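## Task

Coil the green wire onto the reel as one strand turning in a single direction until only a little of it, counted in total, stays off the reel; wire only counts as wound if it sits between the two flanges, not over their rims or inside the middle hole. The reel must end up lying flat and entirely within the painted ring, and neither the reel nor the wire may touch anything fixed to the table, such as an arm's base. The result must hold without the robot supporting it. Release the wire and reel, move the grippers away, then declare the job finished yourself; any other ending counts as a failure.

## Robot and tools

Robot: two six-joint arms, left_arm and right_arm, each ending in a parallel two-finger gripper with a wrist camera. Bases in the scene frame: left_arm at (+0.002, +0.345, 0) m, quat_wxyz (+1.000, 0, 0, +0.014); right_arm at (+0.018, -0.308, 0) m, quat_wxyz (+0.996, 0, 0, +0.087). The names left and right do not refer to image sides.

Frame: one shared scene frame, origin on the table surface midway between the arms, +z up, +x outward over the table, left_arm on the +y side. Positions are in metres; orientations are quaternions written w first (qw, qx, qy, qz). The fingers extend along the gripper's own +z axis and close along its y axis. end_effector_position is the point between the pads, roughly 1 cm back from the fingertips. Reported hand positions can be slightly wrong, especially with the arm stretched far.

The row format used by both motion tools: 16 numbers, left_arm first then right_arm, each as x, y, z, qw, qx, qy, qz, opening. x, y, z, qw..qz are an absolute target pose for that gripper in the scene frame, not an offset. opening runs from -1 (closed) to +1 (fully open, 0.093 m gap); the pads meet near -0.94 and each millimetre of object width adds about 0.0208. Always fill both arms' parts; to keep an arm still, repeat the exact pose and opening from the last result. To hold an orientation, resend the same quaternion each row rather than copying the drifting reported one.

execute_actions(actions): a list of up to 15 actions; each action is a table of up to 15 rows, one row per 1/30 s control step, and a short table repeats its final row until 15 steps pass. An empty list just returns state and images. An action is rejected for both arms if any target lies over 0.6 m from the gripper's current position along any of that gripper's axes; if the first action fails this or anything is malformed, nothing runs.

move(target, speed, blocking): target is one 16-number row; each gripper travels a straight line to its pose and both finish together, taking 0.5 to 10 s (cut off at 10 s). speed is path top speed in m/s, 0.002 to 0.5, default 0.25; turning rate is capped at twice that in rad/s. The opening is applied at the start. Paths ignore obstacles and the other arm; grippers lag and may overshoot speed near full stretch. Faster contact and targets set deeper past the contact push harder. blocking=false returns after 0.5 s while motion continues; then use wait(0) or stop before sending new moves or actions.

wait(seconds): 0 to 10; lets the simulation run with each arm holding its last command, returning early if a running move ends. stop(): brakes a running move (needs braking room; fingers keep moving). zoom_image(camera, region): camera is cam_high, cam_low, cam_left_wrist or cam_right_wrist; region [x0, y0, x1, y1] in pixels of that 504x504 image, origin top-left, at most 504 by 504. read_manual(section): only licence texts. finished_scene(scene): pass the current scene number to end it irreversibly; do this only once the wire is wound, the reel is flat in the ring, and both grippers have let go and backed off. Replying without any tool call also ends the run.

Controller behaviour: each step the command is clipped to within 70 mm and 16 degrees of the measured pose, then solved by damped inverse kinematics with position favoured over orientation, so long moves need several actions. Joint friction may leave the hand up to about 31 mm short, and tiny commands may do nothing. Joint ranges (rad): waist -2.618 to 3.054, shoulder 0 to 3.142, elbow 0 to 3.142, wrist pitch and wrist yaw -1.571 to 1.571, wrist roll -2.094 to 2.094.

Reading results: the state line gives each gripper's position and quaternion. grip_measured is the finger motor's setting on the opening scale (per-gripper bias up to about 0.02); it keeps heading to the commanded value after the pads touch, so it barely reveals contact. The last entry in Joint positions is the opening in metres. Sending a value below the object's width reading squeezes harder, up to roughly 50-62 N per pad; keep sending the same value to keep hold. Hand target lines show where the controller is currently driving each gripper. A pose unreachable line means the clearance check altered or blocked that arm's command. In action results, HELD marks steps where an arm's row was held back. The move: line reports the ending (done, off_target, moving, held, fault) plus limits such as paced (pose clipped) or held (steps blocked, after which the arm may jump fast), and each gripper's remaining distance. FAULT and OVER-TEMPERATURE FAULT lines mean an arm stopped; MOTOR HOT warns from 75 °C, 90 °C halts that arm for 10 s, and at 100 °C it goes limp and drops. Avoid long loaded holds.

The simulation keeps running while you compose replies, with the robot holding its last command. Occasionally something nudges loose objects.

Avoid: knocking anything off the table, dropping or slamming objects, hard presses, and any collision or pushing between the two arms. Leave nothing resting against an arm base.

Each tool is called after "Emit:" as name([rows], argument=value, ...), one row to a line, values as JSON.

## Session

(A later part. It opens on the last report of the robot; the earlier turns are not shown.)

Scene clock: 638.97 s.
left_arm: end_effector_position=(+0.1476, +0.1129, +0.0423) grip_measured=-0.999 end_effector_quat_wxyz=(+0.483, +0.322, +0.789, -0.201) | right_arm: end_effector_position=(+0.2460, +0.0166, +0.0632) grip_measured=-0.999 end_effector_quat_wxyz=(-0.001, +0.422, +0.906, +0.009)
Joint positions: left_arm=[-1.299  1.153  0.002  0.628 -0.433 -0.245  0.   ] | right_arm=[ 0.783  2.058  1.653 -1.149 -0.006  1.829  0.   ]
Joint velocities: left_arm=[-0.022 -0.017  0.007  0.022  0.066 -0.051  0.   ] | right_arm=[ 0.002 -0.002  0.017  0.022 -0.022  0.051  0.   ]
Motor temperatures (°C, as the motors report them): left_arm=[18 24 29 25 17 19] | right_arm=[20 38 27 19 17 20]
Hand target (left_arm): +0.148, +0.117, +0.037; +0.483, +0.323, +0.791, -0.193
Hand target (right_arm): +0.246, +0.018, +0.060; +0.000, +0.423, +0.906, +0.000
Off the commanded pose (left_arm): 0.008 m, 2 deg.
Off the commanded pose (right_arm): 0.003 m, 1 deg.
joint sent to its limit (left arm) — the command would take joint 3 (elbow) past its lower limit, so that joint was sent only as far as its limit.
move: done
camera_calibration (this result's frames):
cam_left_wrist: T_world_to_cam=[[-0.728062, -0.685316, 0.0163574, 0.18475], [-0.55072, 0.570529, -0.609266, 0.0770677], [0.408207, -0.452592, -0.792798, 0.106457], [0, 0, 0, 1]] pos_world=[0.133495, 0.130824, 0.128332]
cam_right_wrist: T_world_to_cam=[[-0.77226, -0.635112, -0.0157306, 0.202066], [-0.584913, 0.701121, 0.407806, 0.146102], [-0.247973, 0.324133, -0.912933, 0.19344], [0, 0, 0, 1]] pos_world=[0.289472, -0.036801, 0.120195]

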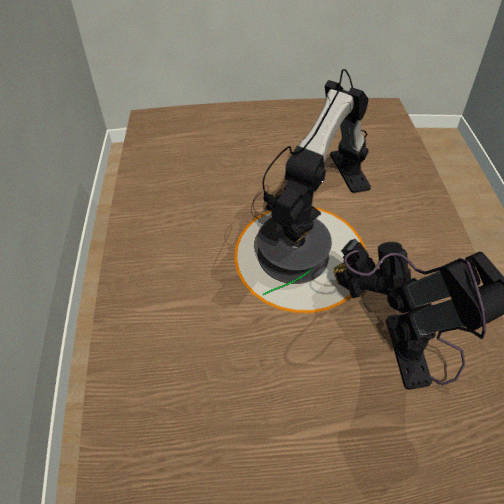

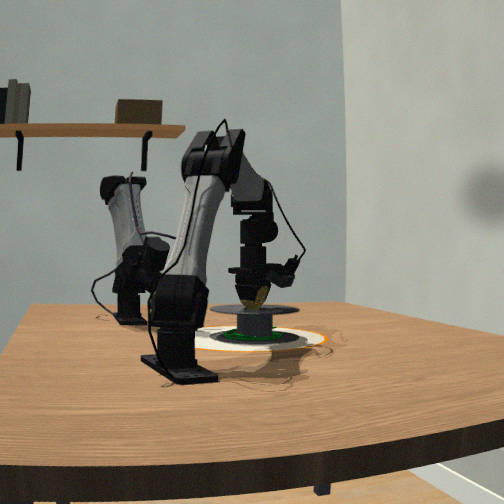

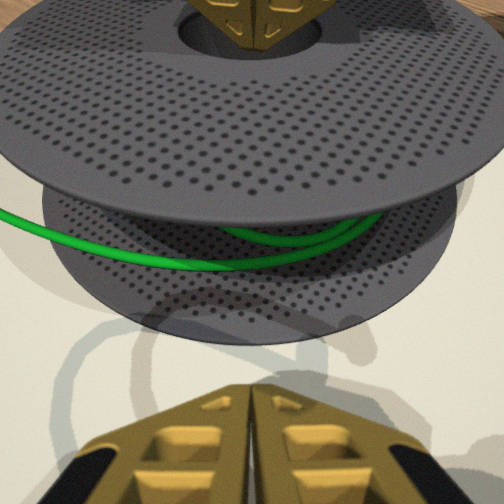

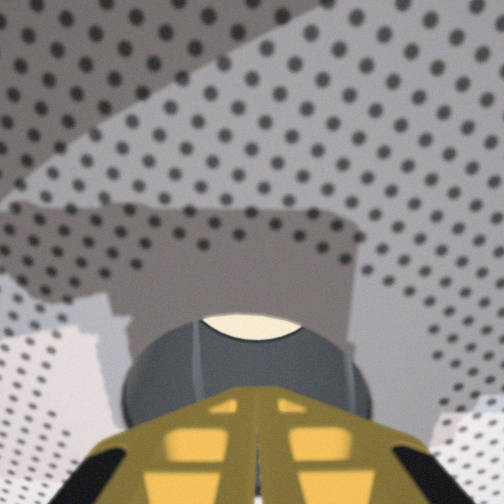

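Emit:
execute_actions([
  [[0.160,0.103,0.03,0.4962,0.323,0.7793,-0.2054,-1,0.244,0.012,0.03,0,0.4226,0.9063,0,-1]],
  [[0.165,0.098,0.028,0.4962,0.323,0.7793,-0.2054,-1,0.244,0.012,0.03,0,0.4226,0.9063,0,-0.35]],
  [[0.168,0.095,0.027,0.4962,0.323,0.7793,-0.2054,-1,0.244,0.012,0.03,0,0.4226,0.9063,0,-0.35]],
])

Scene clock: 641.00 s.
left_arm: end_effector_position=(+0.1646, +0.1014, +0.0240) grip_measured=-0.999 end_effector_quat_wxyz=(+0.491, +0.325, +0.783, -0.198) | right_arm: end_effector_position=(+0.2487, +0.0196, +0.0536) grip_measured=-0.430 end_effector_quat_wxyz=(+0.003, +0.424, +0.905, +0.028)
Joint positions: left_arm=[-1.221  1.576  0.009  1.077 -0.372 -0.182  0.   ] | right_arm=[ 0.783  2.044  1.593 -1.064 -0.003  1.832  0.025]
Joint velocities: left_arm=[-0.002  0.012  0.012  0.051  0.007  0.022  0.   ] | right_arm=[-0.017 -0.007 -0.012  0.022  0.022 -0.066  0.   ]
Motor temperatures (°C, as the motors report them): left_arm=[18 24 28 26 17 19] | right_arm=[20 38 27 19 17 20]
Hand target (left_arm): +0.168, +0.095, +0.027; +0.496, +0.323, +0.780, -0.205
Hand target (right_arm): +0.243, +0.011, +0.031; -0.000, +0.423, +0.906, -0.000
Off the commanded pose (left_arm): 0.008 m, 1 deg.
Off the commanded pose (right_arm): 0.025 m, 3 deg.
Step readings (end_effector_position; steps 1 to 15: 1st action; 16 to 30: 2nd action; 31 to 45: 3rd action):
0: left_arm (+0.1477, +0.1127, +0.0427) | right_arm (+0.2460, +0.0166, +0.0632)
1: left_arm (+0.1490, +0.1124, +0.0411) | right_arm (+0.2461, +0.0167, +0.0602)
2: left_arm (+0.1523, +0.1128, +0.0364) | right_arm (+0.2456, +0.0159, +0.0561)
4: left_arm (+0.1550, +0.1160, +0.0234) | right_arm (+0.2457, +0.0166, +0.0537)
8: left_arm (+0.1559, +0.1133, +0.0178) | right_arm (+0.2467, +0.0185, +0.0518)
15: left_arm (+0.1588, +0.1036, +0.0291) | right_arm (+0.2468, +0.0185, +0.0512)
16: left_arm (+0.1596, +0.1030, +0.0292) | right_arm (+0.2474, +0.0190, +0.0513)
17: left_arm (+0.1610, +0.1034, +0.0277) | right_arm (+0.2481, +0.0198, +0.0515)
19: left_arm (+0.1622, +0.1052, +0.0227) | right_arm (+0.2487, +0.0196, +0.0536)
23: left_arm (+0.1624, +0.1037, +0.0228) | right_arm (+0.2487, +0.0196, +0.0536)
30: left_arm (+0.1629, +0.1008, +0.0270) | right_arm (+0.2487, +0.0196, +0.0536)
31: left_arm (+0.1633, +0.1008, +0.0268) | right_arm (+0.2487, +0.0196, +0.0536)
32: left_arm (+0.1639, +0.1012, +0.0259) | right_arm (+0.2487, +0.0196, +0.0536)
34: left_arm (+0.1645, +0.1026, +0.0228) | right_arm (+0.2487, +0.0196, +0.0536)
38: left_arm (+0.1645, +0.1024, +0.0225) | right_arm (+0.2487, +0.0196, +0.0536)
45: end_effector_position above
camera_calibration (this result's frames):
cam_left_wrist: T_world_to_cam=[[-0.73021, -0.683223, -0.000776744, 0.190083], [-0.534956, 0.572453, -0.621385, 0.0793127], [0.424989, -0.453326, -0.783505, 0.0768069], [0, 0, 0, 1]] pos_world=[0.148587, 0.119285, 0.10961]
cam_right_wrist: T_world_to_cam=[[-0.773642, -0.631329, -0.0538676, 0.208224], [-0.59253, 0.690731, 0.414486, 0.151172], [-0.224469, 0.352582, -0.90846, 0.177792], [0, 0, 0, 1]] pos_world=[0.290574, -0.0356476, 0.110074]

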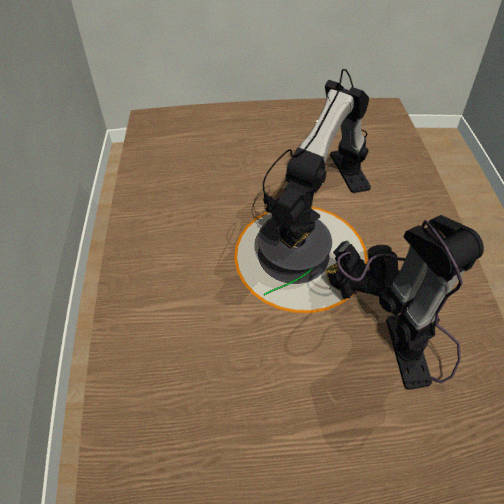

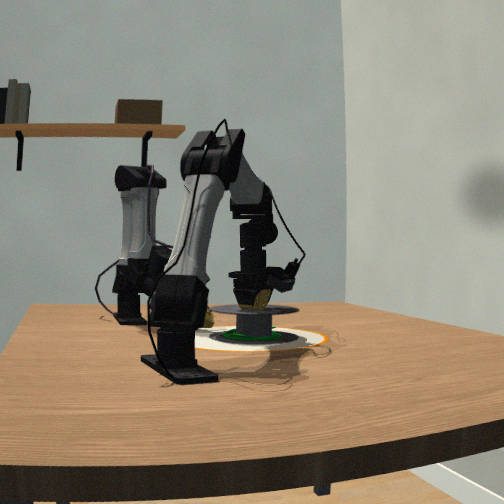

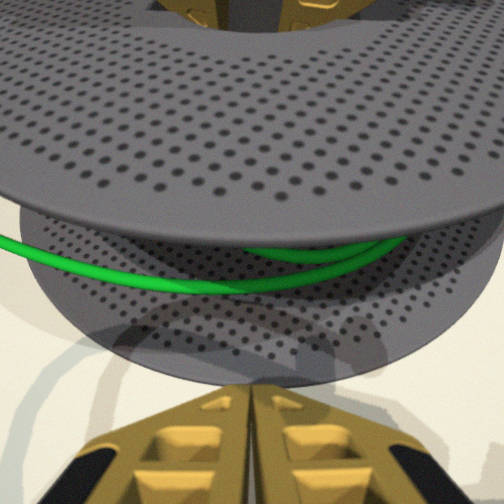

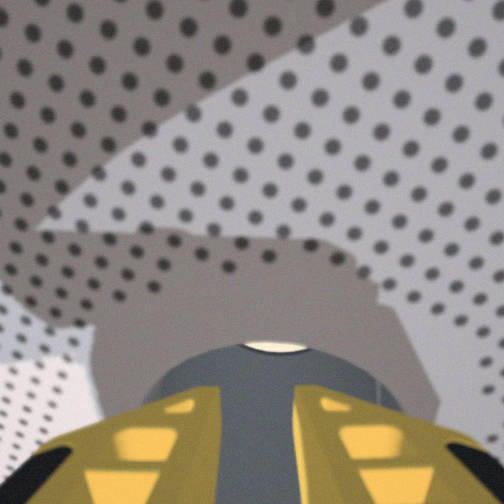

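Emit:
move(target=[0.188,0.080,0.029,0.4962,0.323,0.7793,-0.2054,-1,0.2487,0.0196,0.045,0.003,0.424,0.905,0.02,-0.35], speed=0.04)

Scene clock: 642.70 s.
left_arm: end_effector_position=(+0.1845, +0.0842, +0.0297) grip_measured=-0.999 end_effector_quat_wxyz=(+0.497, +0.321, +0.780, -0.203) | right_arm: end_effector_position=(+0.2489, +0.0195, +0.0564) grip_measured=-0.368 end_effector_quat_wxyz=(+0.004, +0.424, +0.905, +0.030)
Joint positions: left_arm=[-1.15   1.632  0.092  1.079 -0.311 -0.149  0.   ] | right_arm=[ 0.783  2.037  1.593 -1.065 -0.002  1.833  0.028]
Joint velocities: left_arm=[ 0.007  0.002 -0.027  0.066 -0.007  0.037  0.   ] | right_arm=[ 0.002  0.012  0.012 -0.037 -0.037  0.007 -0.   ]
Motor temperatures (°C, as the motors report them): left_arm=[18 24 28 26 17 19] | right_arm=[20 38 27 19 17 20]
Hand target (left_arm): +0.187, +0.080, +0.029; +0.496, +0.323, +0.779, -0.205
Hand target (right_arm): +0.248, +0.019, +0.045; +0.003, +0.424, +0.905, +0.020
Off the commanded pose (left_arm): 0.006 m, 0 deg.
Off the commanded pose (right_arm): 0.011 m, 1 deg.
move: off_target (right_arm)
camera_calibration (this result's frames):
cam_left_wrist: T_world_to_cam=[[-0.729245, -0.684227, 0.00596203, 0.192544], [-0.531516, 0.560956, -0.63468, 0.104096], [0.430921, -0.466006, -0.772752, 0.0647298], [0, 0, 0, 1]] pos_world=[0.167847, 0.103515, 0.11494]
cam_right_wrist: T_world_to_cam=[[-0.774164, -0.630158, -0.0597581, 0.208932], [-0.593539, 0.689872, 0.414473, 0.150522], [-0.219958, 0.356339, -0.908098, 0.17915], [0, 0, 0, 1]] pos_world=[0.290494, -0.0360187, 0.112784]

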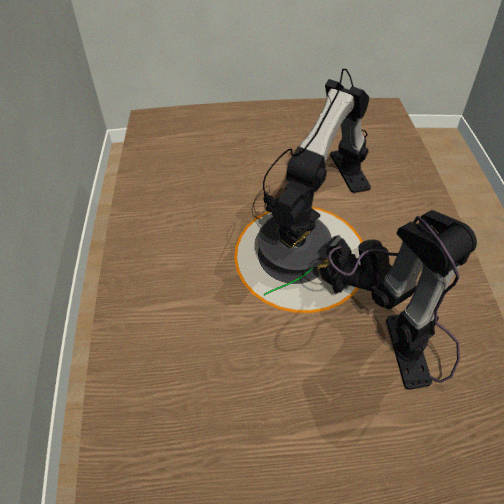

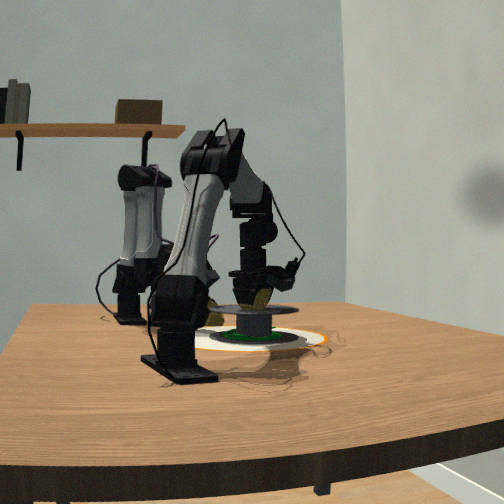

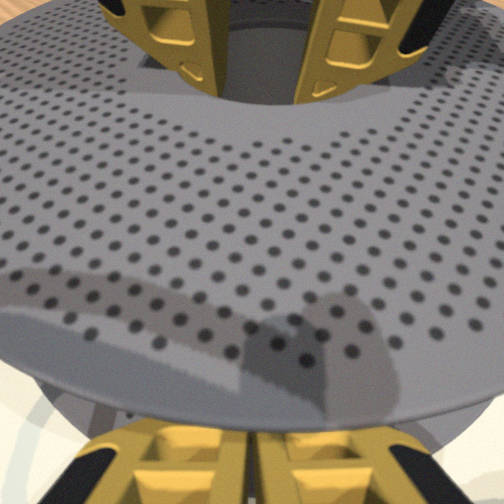

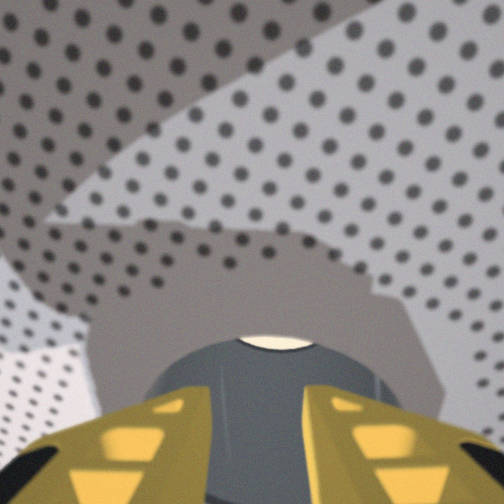

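Emit:
execute_actions([
  [[0.188,0.081,0.022,0.4962,0.323,0.7793,-0.2054,-1,0.247,0.015,0.03,0.0,0.424,0.905,0.0,-0.3]],
  [[0.190,0.079,0.020,0.4962,0.323,0.7793,-0.2054,-1,0.247,0.015,0.03,0.0,0.424,0.905,0.0,-0.3]],
])

Scene clock: 644.23 s.
left_arm: end_effector_position=(+0.1857, +0.0852, +0.0170) grip_measured=-0.999 end_effector_quat_wxyz=(+0.490, +0.325, +0.784, -0.198) | right_arm: end_effector_position=(+0.2489, +0.0195, +0.0564) grip_measured=-0.358 end_effector_quat_wxyz=(+0.004, +0.424, +0.905, +0.030)
Joint positions: left_arm=[-1.139  1.732  0.092  1.16  -0.299 -0.143  0.   ] | right_arm=[ 0.783  2.037  1.593 -1.065 -0.002  1.833  0.028]
Joint velocities: left_arm=[ 0.002  0.017  0.012 -0.037 -0.081  0.007  0.   ] | right_arm=[ 0.002 -0.002  0.017 -0.051 -0.007 -0.066 -0.001]
Motor temperatures (°C, as the motors report them): left_arm=[18 24 28 26 17 19] | right_arm=[20 38 27 19 17 20]
Hand target (left_arm): +0.190, +0.079, +0.020; +0.496, +0.323, +0.780, -0.205
Hand target (right_arm): +0.246, +0.014, +0.031; -0.000, +0.424, +0.905, +0.000
Off the commanded pose (left_arm): 0.008 m, 1 deg.
Off the commanded pose (right_arm): 0.027 m, 4 deg.
Step readings (end_effector_position; steps 1 to 15: 1st action; 16 to 30: 2nd action):
0: left_arm (+0.1841, +0.0839, +0.0297) | right_arm (+0.2489, +0.0195, +0.0564)
1: left_arm (+0.1845, +0.0838, +0.0290) | right_arm (+0.2489, +0.0195, +0.0564)
2: left_arm (+0.1848, +0.0841, +0.0266) | right_arm (+0.2489, +0.0195, +0.0564)
4: left_arm (+0.1844, +0.0862, +0.0194) | right_arm (+0.2489, +0.0195, +0.0564)
8: left_arm (+0.1844, +0.0864, +0.0172) | right_arm (+0.2489, +0.0195, +0.0564)
15: left_arm (+0.1850, +0.0847, +0.0206) | right_arm (+0.2489, +0.0195, +0.0564)
16: left_arm (+0.1853, +0.0847, +0.0204) | right_arm (+0.2489, +0.0195, +0.0564)
17: left_arm (+0.1856, +0.0849, +0.0194) | right_arm (+0.2489, +0.0195, +0.0564)
19: left_arm (+0.1855, +0.0860, +0.0163) | right_arm (+0.2489, +0.0195, +0.0564)
23: left_arm (+0.1857, +0.0856, +0.0165) | right_arm (+0.2489, +0.0195, +0.0564)
30: end_effector_position above
camera_calibration (this result's frames):
cam_left_wrist: T_world_to_cam=[[-0.73055, -0.682859, 0.000415216, 0.194454], [-0.536291, 0.573369, -0.619386, 0.095703], [0.422716, -0.452715, -0.785086, 0.055484], [0, 0, 0, 1]] pos_world=[0.169929, 0.10303, 0.102756]
cam_right_wrist: T_world_to_cam=[[-0.774164, -0.630158, -0.0597581, 0.208932], [-0.593539, 0.689872, 0.414473, 0.150522], [-0.219958, 0.356339, -0.908098, 0.17915], [0, 0, 0, 1]] pos_world=[0.290494, -0.0360187, 0.112784]

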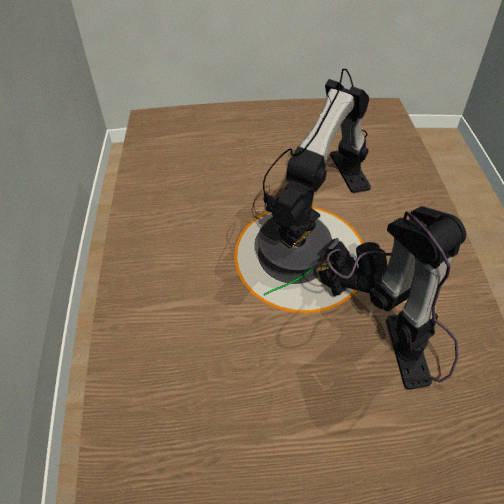

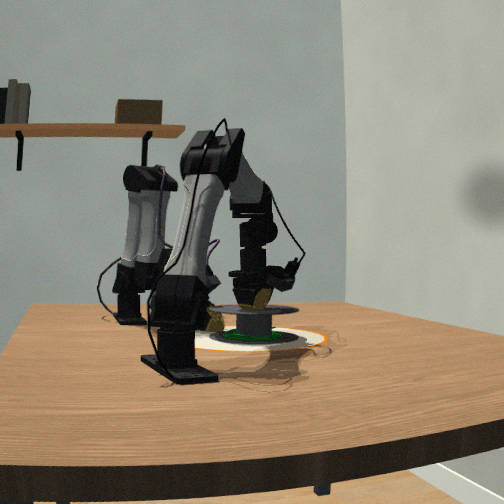

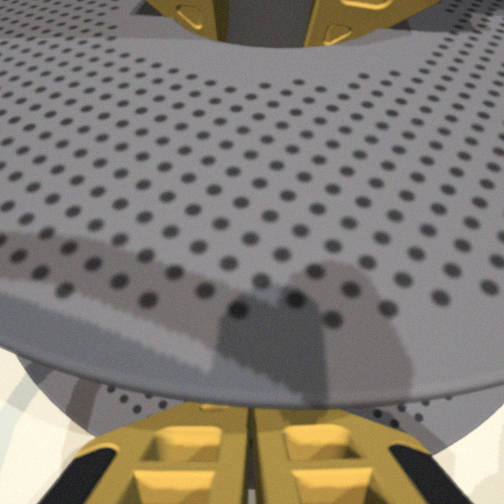

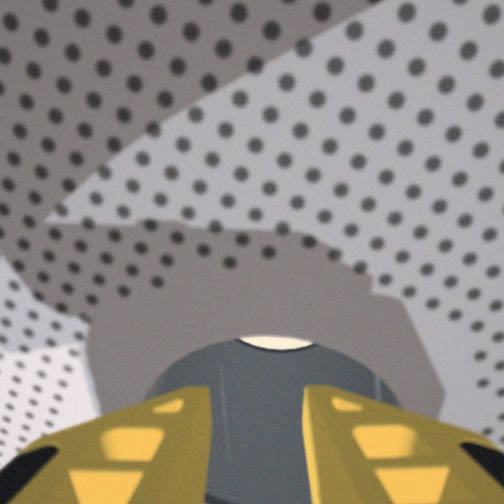

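Emit:
move(target=[0.188,0.083,0.023,0.4962,0.323,0.7793,-0.2054,-1,0.2489,0.0195,0.05,0.004,0.424,0.905,0.02,-0.3], speed=0.02)

Scene clock: 645.30 s.
left_arm: end_effector_position=(+0.1857, +0.0851, +0.0172) grip_measured=-0.999 end_effector_quat_wxyz=(+0.490, +0.326, +0.784, -0.198) | right_arm: end_effector_position=(+0.2489, +0.0194, +0.0564) grip_measured=-0.358 end_effector_quat_wxyz=(+0.005, +0.424, +0.905, +0.030)
Joint positions: left_arm=[-1.139  1.732  0.092  1.161 -0.299 -0.142  0.   ] | right_arm=[ 0.783  2.037  1.593 -1.066 -0.001  1.834  0.028]
Joint velocities: left_arm=[-0.002 -0.017  0.017 -0.037  0.007 -0.051  0.   ] | right_arm=[-0.007  0.002 -0.012  0.022  0.007 -0.022  0.   ]
Motor temperatures (°C, as the motors report them): left_arm=[18 24 28 26 17 19] | right_arm=[20 38 27 19 17 20]
Hand target (left_arm): +0.188, +0.083, +0.023; +0.496, +0.323, +0.779, -0.205
Hand target (right_arm): +0.249, +0.019, +0.050; +0.004, +0.424, +0.905, +0.020
Off the commanded pose (left_arm): 0.007 m, 1 deg.
Off the commanded pose (right_arm): 0.006 m, 1 deg.
move: done
camera_calibration (this result's frames):
cam_left_wrist: T_world_to_cam=[[-0.731011, -0.682366, 0.000119512, 0.194415], [-0.535495, 0.573561, -0.619898, 0.0957015], [0.422928, -0.453216, -0.784683, 0.0555501], [0, 0, 0, 1]] pos_world=[0.169873, 0.102948, 0.102891]
cam_right_wrist: T_world_to_cam=[[-0.774414, -0.629876, -0.0594873, 0.208902], [-0.59329, 0.690326, 0.414073, 0.150553], [-0.219749, 0.355957, -0.908298, 0.179152], [0, 0, 0, 1]] pos_world=[0.290467, -0.0361187, 0.11281]

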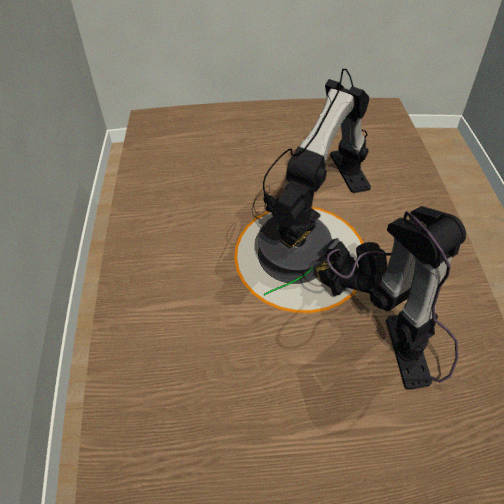

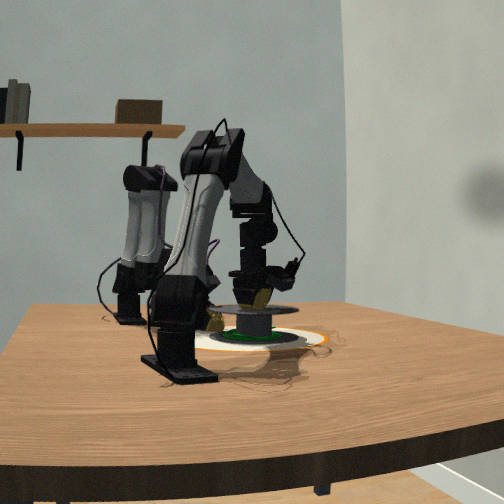

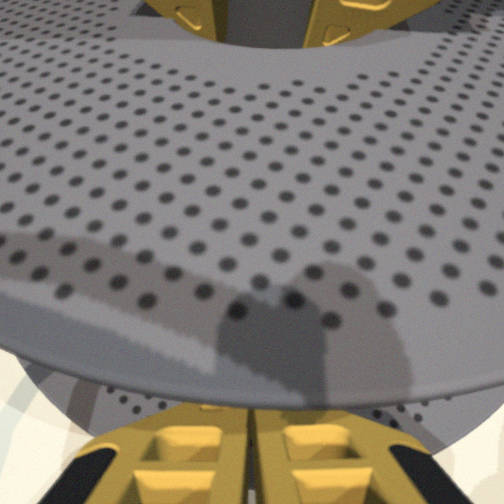

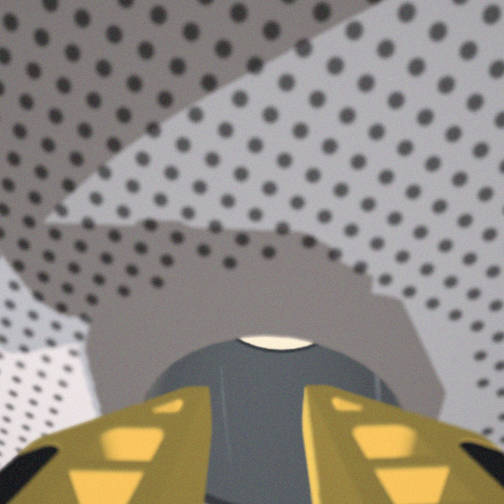

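Emit:
move(target=[0.188,0.083,0.023,0.4962,0.323,0.7793,-0.2054,-1,0.2489,0.0195,0.042,0,0,1,0,-0.3], speed=0.2)

Scene clock: 648.43 s.
left_arm: end_effector_position=(+0.1856, +0.0850, +0.0172) grip_measured=-0.999 end_effector_quat_wxyz=(+0.490, +0.326, +0.784, -0.199) | right_arm: end_effector_position=(+0.2516, +0.0233, +0.0579) grip_measured=-0.317 end_effector_quat_wxyz=(+0.015, +0.011, +1.000, +0.024)
Joint positions: left_arm=[-1.139  1.732  0.092  1.161 -0.298 -0.142  0.   ] | right_arm=[ 0.783  2.058  1.63  -1.087 -0.002  0.98   0.03 ]
Joint velocities: left_arm=[ 0.017 -0.022 -0.022  0.081 -0.007 -0.066  0.   ] | right_arm=[-0.002  0.002  0.027  0.066 -0.022 -0.066 -0.   ]
Motor temperatures (°C, as the motors report them): left_arm=[18 24 28 26 17 19] | right_arm=[20 38 27 19 17 20]
Hand target (left_arm): +0.188, +0.083, +0.023; +0.496, +0.323, +0.779, -0.205
Hand target (right_arm): +0.249, +0.019, +0.043; -0.000, +0.000, +1.000, +0.001
Off the commanded pose (left_arm): 0.007 m, 1 deg.
Off the commanded pose (right_arm): 0.017 m, 4 deg.
move: off_target (right_arm)
camera_calibration (this result's frames):
cam_left_wrist: T_world_to_cam=[[-0.731818, -0.6815, 0.000282557, 0.194297], [-0.53496, 0.574201, -0.619767, 0.0955255], [0.422209, -0.453708, -0.784786, 0.0557097], [0, 0, 0, 1]] pos_world=[0.169771, 0.102839, 0.102869]
cam_right_wrist: T_world_to_cam=[[-0.0324833, -0.99823, -0.0498159, 0.0349005], [-0.928576, 0.0117043, 0.370958, 0.251411], [-0.369718, 0.0583078, -0.927313, 0.225505], [0, 0, 0, 1]] pos_world=[0.317961, 0.0187474, 0.11759]

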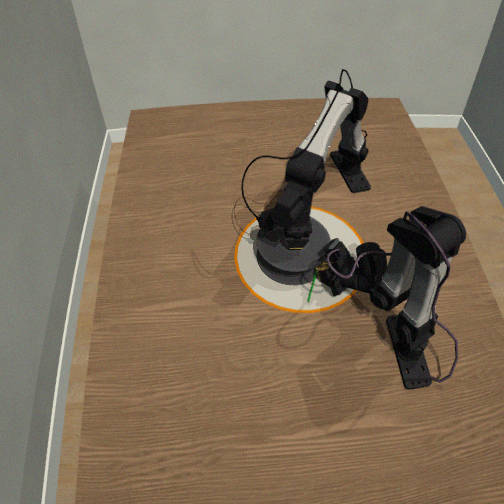

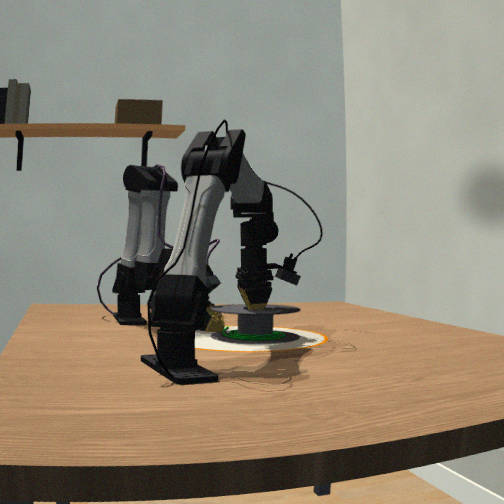

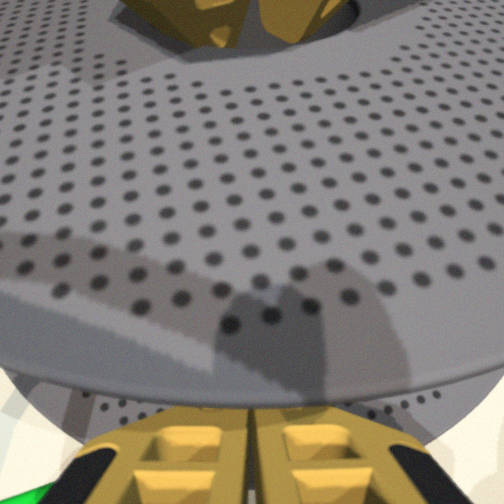

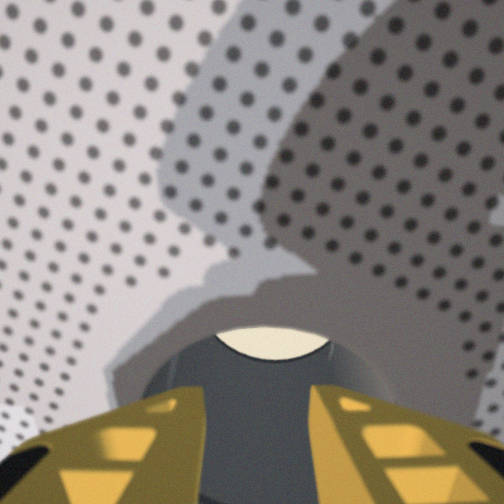

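Emit:
move(target=[0.188,0.083,0.023,0.4962,0.323,0.7793,-0.2054,-1,0.250,0.0205,0.038,0,-0.342,0.9397,0,-0.25], speed=0.15)

Scene clock: 651.60 s.
left_arm: end_effector_position=(+0.1856, +0.0850, +0.0172) grip_measured=-0.999 end_effector_quat_wxyz=(+0.490, +0.326, +0.784, -0.199) | right_arm: end_effector_position=(+0.2521, +0.0242, +0.0592) grip_measured=-0.263 end_effector_quat_wxyz=(+0.024, -0.328, +0.944, +0.019)
Joint positions: left_arm=[-1.139  1.732  0.092  1.161 -0.298 -0.142  0.   ] | right_arm=[ 0.783  2.057  1.634 -1.087 -0.003  0.288  0.033]
Joint velocities: left_arm=[-0.012  0.002  0.022  0.007  0.037 -0.007  0.   ] | right_arm=[-0.007 -0.007 -0.002 -0.037  0.007 -0.007 -0.   ]
Motor temperatures (°C, as the motors report them): left_arm=[18 24 28 26 17 19] | right_arm=[20 38 27 19 17 20]
Hand target (left_arm): +0.188, +0.083, +0.023; +0.496, +0.323, +0.779, -0.205
Hand target (right_arm): +0.249, +0.020, +0.039; -0.000, -0.342, +0.940, +0.001
Off the commanded pose (left_arm): 0.007 m, 1 deg.
Off the commanded pose (right_arm): 0.022 m, 4 deg.
move: off_target (right_arm)
camera_calibration (this result's frames):
cam_left_wrist: T_world_to_cam=[[-0.731818, -0.6815, 0.000282557, 0.194297], [-0.53496, 0.574201, -0.619767, 0.0955255], [0.422209, -0.453708, -0.784786, 0.0557097], [0, 0, 0, 1]] pos_world=[0.169771, 0.102839, 0.102869]
cam_right_wrist: T_world_to_cam=[[0.612491, -0.790185, -0.0215093, -0.133439], [-0.73726, -0.58086, 0.345037, 0.219087], [-0.285137, -0.195474, -0.938343, 0.212328], [0, 0, 0, 1]] pos_world=[0.303797, 0.0633217, 0.120773]

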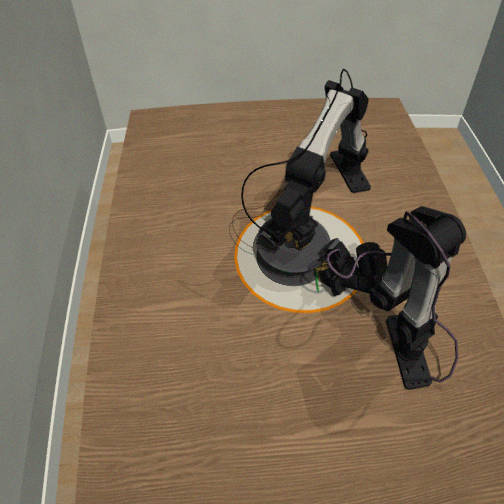

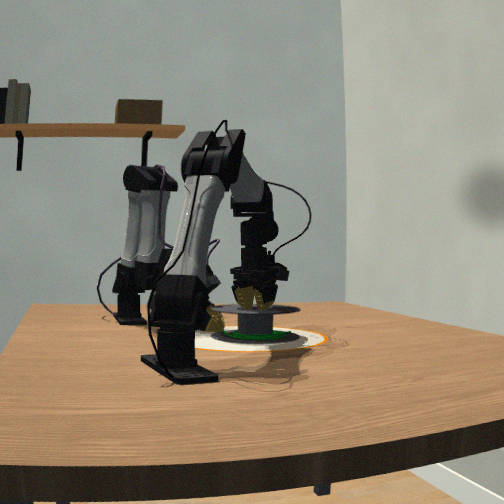

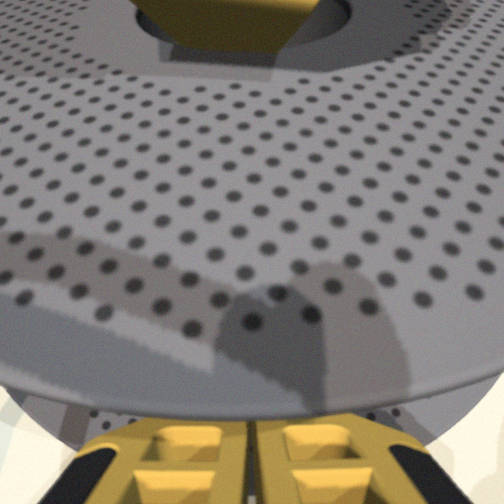

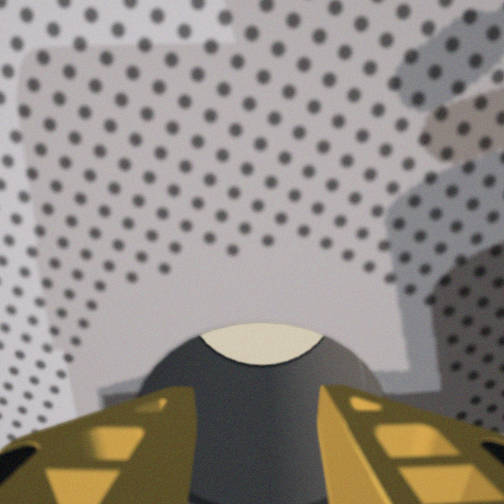

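Emit:
zoom_image(camera="cam_high", region=[240, 200, 380, 320])

Region (240, 200, 380, 320) of cam_high's 504x504 image, scaled by 3.600, with more detail than that image has; it fills the top 432 rows of this view, and the rest is white.

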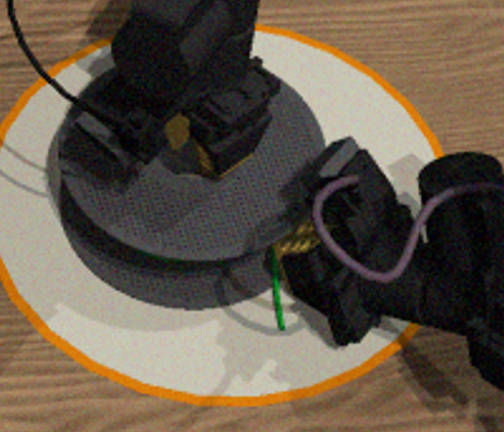

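Emit:
move(target=[0.188,0.083,0.023,0.4962,0.323,0.7793,-0.2054,-1,0.2521,0.0242,0.059,0.024,-0.328,0.944,0.019,-1])

Emit:
move(target=[0.188,0.083,0.023,0.4962,0.323,0.7793,-0.2054,-1,0.2521,0.0225,0.058,0,0.3827,0.9239,0,-1], speed=0.5)

Emit:
execute_actions([
  [[0.188,0.083,0.023,0.4962,0.323,0.7793,-0.2054,-1,0.250,0.018,0.03,0,0.3827,0.9239,0,-1]],
  [[0.188,0.083,0.023,0.4962,0.323,0.7793,-0.2054,-1,0.250,0.018,0.03,0,0.3827,0.9239,0,-0.35]],
])

Scene clock: 653.23 s.
left_arm: end_effector_position=(+0.1856, +0.0850, +0.0172) grip_measured=-0.999 end_effector_quat_wxyz=(+0.490, +0.326, +0.784, -0.199) | right_arm: end_effector_position=(+0.2523, +0.0245, +0.0602) grip_measured=-0.998 end_effector_quat_wxyz=(+0.025, -0.328, +0.944, +0.020)
Joint positions: left_arm=[-1.139  1.732  0.092  1.161 -0.298 -0.142  0.   ] | right_arm=[ 0.783  2.054  1.634 -1.086 -0.003  0.288  0.   ]
Joint velocities: left_arm=[ 0.007 -0.002 -0.017 -0.007 -0.007 -0.007  0.   ] | right_arm=[-0.002 -0.022 -0.002  0.081 -0.007 -0.081  0.   ]
Motor temperatures (°C, as the motors report them): left_arm=[18 24 27 27 17 19] | right_arm=[20 38 27 19 17 20]
Hand target (left_arm): +0.188, +0.083, +0.023; +0.496, +0.323, +0.779, -0.205
Hand target (right_arm): +0.252, +0.024, +0.059; +0.024, -0.328, +0.944, +0.019
Off the commanded pose (left_arm): 0.007 m, 1 deg.
Off the commanded pose (right_arm): 0.001 m, 0 deg.
move: done
camera_calibration (this result's frames):
cam_left_wrist: T_world_to_cam=[[-0.731818, -0.6815, 0.000282557, 0.194297], [-0.53496, 0.574201, -0.619767, 0.0955255], [0.422209, -0.453708, -0.784786, 0.0557097], [0, 0, 0, 1]] pos_world=[0.169771, 0.102839, 0.102869]
cam_right_wrist: T_world_to_cam=[[0.612535, -0.790123, -0.0225144, -0.133273], [-0.737939, -0.581823, 0.341946, 0.219404], [-0.283279, -0.19284, -0.93945, 0.212946], [0, 0, 0, 1]] pos_world=[0.303864, 0.0634169, 0.122028]

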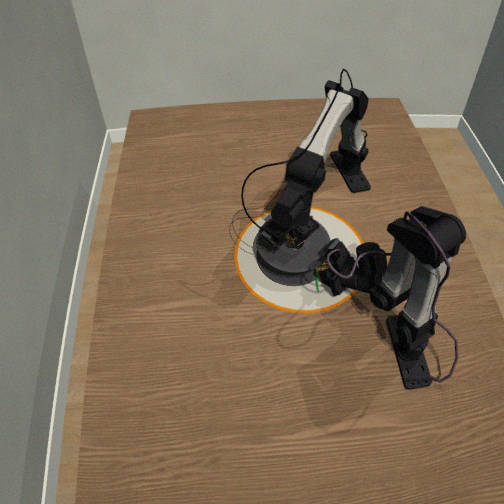

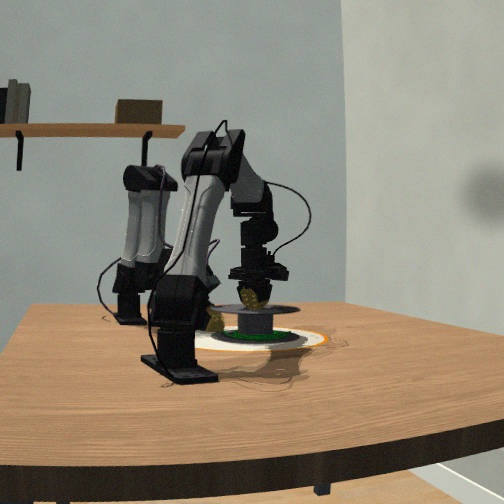

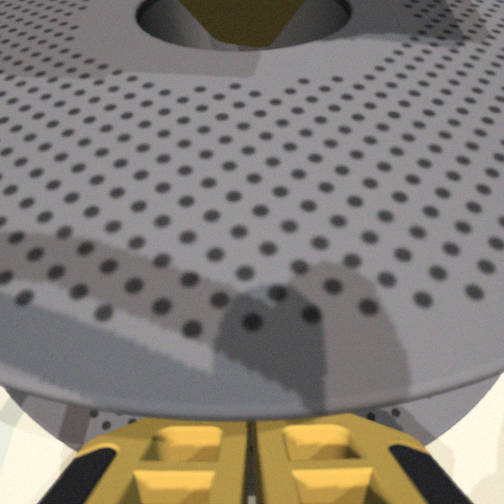

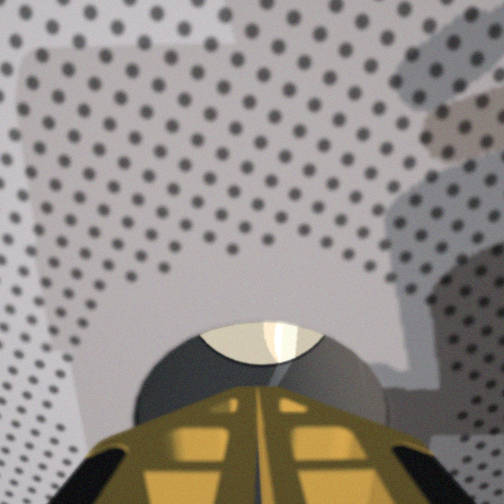

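Scene clock: 655.43 s.
left_arm: end_effector_position=(+0.1856, +0.0850, +0.0172) grip_measured=-0.999 end_effector_quat_wxyz=(+0.490, +0.326, +0.784, -0.199) | right_arm: end_effector_position=(+0.2508, +0.0224, +0.0614) grip_measured=-0.999 end_effector_quat_wxyz=(+0.001, +0.379, +0.926, +0.009)
Joint positions: left_arm=[-1.139  1.732  0.092  1.161 -0.298 -0.142  0.   ] | right_arm=[ 0.783  2.088  1.691 -1.157 -0.003  1.733  0.   ]
Joint velocities: left_arm=[ 0.007 -0.012  0.002 -0.007 -0.022 -0.037  0.   ] | right_arm=[ 0.007  0.002 -0.007 -0.022  0.051 -0.037  0.   ]
Motor temperatures (°C, as the motors report them): left_arm=[18 24 27 27 17 19] | right_arm=[20 38 27 19 17 20]
Hand target (left_arm): +0.188, +0.083, +0.023; +0.496, +0.323, +0.779, -0.205
Hand target (right_arm): +0.252, +0.022, +0.058; -0.000, +0.383, +0.924, +0.000
Off the commanded pose (left_arm): 0.007 m, 1 deg.
Off the commanded pose (right_arm): 0.004 m, 1 deg.
move: done
camera_calibration (this result's frames):
cam_left_wrist: T_world_to_cam=[[-0.731818, -0.6815, 0.000282557, 0.194297], [-0.53496, 0.574201, -0.619767, 0.0955255], [0.422209, -0.453708, -0.784786, 0.0557097], [0, 0, 0, 1]] pos_world=[0.169771, 0.102839, 0.102869]
cam_right_wrist: T_world_to_cam=[[-0.707972, -0.706011, -0.0179797, 0.195021], [-0.651206, 0.642739, 0.403507, 0.163748], [-0.273324, 0.29738, -0.9148, 0.198236], [0, 0, 0, 1]] pos_world=[0.298885, -0.0265115, 0.118779]

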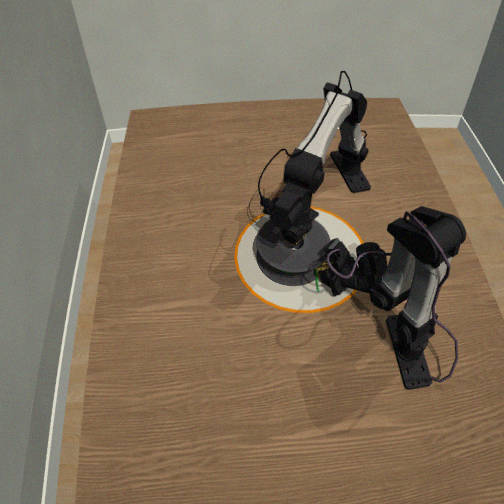

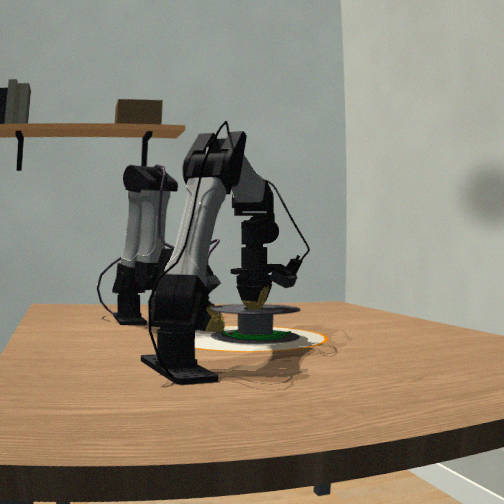

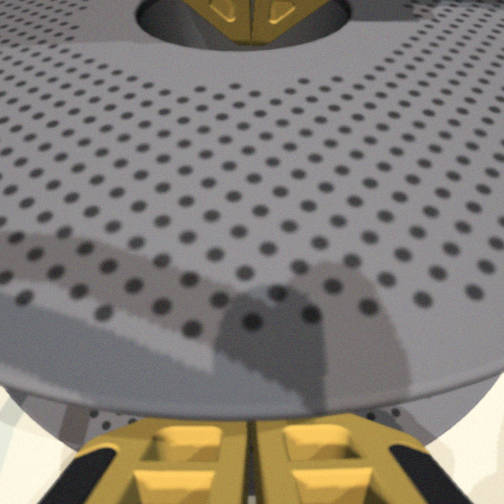

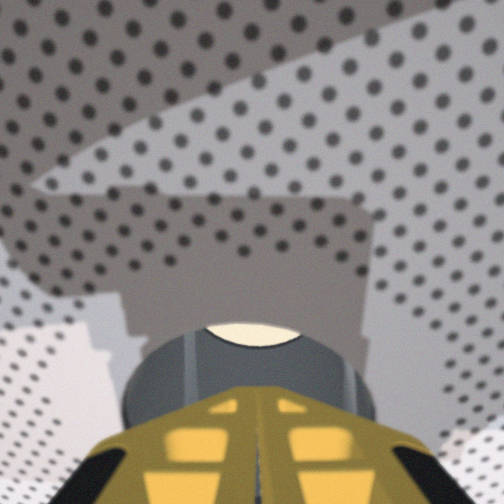

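Scene clock: 656.43 s.
left_arm: end_effector_position=(+0.1856, +0.0850, +0.0172) grip_measured=-0.999 end_effector_quat_wxyz=(+0.490, +0.326, +0.784, -0.199) | right_arm: end_effector_position=(+0.2532, +0.0256, +0.0529) grip_measured=-0.457 end_effector_quat_wxyz=(+0.004, +0.381, +0.924, +0.026)
Joint positions: left_arm=[-1.139  1.732  0.092  1.161 -0.298 -0.142  0.   ] | right_arm=[ 0.782  2.077  1.64  -1.082 -0.004  1.737  0.023]
Joint velocities: left_arm=[-0.012 -0.002 -0.007 -0.051  0.081 -0.022  0.   ] | right_arm=[-0.012 -0.017 -0.002 -0.022  0.007  0.007 -0.   ]
Motor temperatures (°C, as the motors report them): left_arm=[18 25 27 27 17 19] | right_arm=[20 38 27 19 17 20]
Hand target (left_arm): +0.188, +0.083, +0.023; +0.496, +0.323, +0.779, -0.205
Hand target (right_arm): +0.249, +0.017, +0.031; -0.000, +0.383, +0.924, +0.000
Off the commanded pose (left_arm): 0.007 m, 1 deg.
Off the commanded pose (right_arm): 0.024 m, 3 deg.
Step readings (end_effector_position; steps 1 to 15: 1st action; 16 to 30: 2nd action):
0: left_arm (+0.1856, +0.0850, +0.0172) | right_arm (+0.2508, +0.0224, +0.0614)
1: left_arm (+0.1856, +0.0850, +0.0172) | right_arm (+0.2509, +0.0225, +0.0586)
2: left_arm (+0.1856, +0.0850, +0.0172) | right_arm (+0.2506, +0.0221, +0.0550)
4: left_arm (+0.1856, +0.0850, +0.0172) | right_arm (+0.2507, +0.0227, +0.0530)
8: left_arm (+0.1856, +0.0850, +0.0172) | right_arm (+0.2518, +0.0247, +0.0505)
15: left_arm (+0.1856, +0.0850, +0.0172) | right_arm (+0.2518, +0.0248, +0.0505)
16: left_arm (+0.1856, +0.0850, +0.0172) | right_arm (+0.2523, +0.0253, +0.0506)
17: left_arm (+0.1856, +0.0850, +0.0172) | right_arm (+0.2527, +0.0258, +0.0507)
19: left_arm (+0.1856, +0.0850, +0.0172) | right_arm (+0.2532, +0.0256, +0.0529)
23: left_arm (+0.1856, +0.0850, +0.0172) | right_arm (+0.2532, +0.0256, +0.0529)
30: end_effector_position above
camera_calibration (this result's frames):
cam_left_wrist: T_world_to_cam=[[-0.731818, -0.6815, 0.000282557, 0.194297], [-0.53496, 0.574201, -0.619767, 0.0955255], [0.422209, -0.453708, -0.784786, 0.0557097], [0, 0, 0, 1]] pos_world=[0.169771, 0.102839, 0.102869]
cam_right_wrist: T_world_to_cam=[[-0.710782, -0.701522, -0.0515305, 0.201252], [-0.655684, 0.634249, 0.409642, 0.16769], [-0.25469, 0.324954, -0.91079, 0.184554], [0, 0, 0, 1]] pos_world=[0.300002, -0.0251463, 0.109768]

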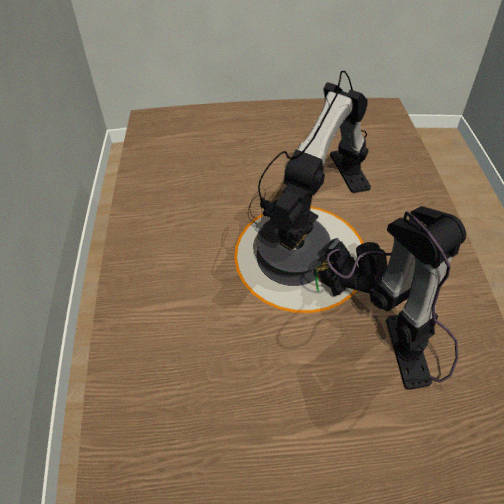

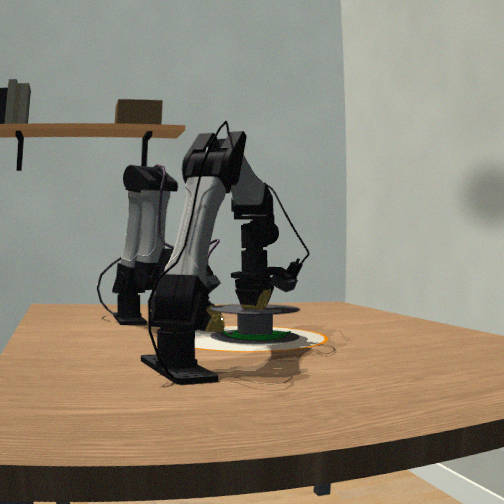

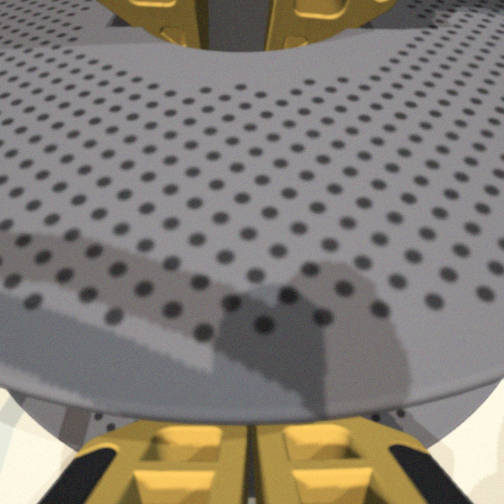

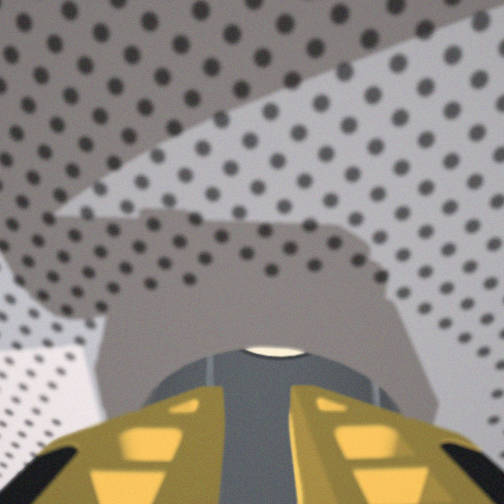

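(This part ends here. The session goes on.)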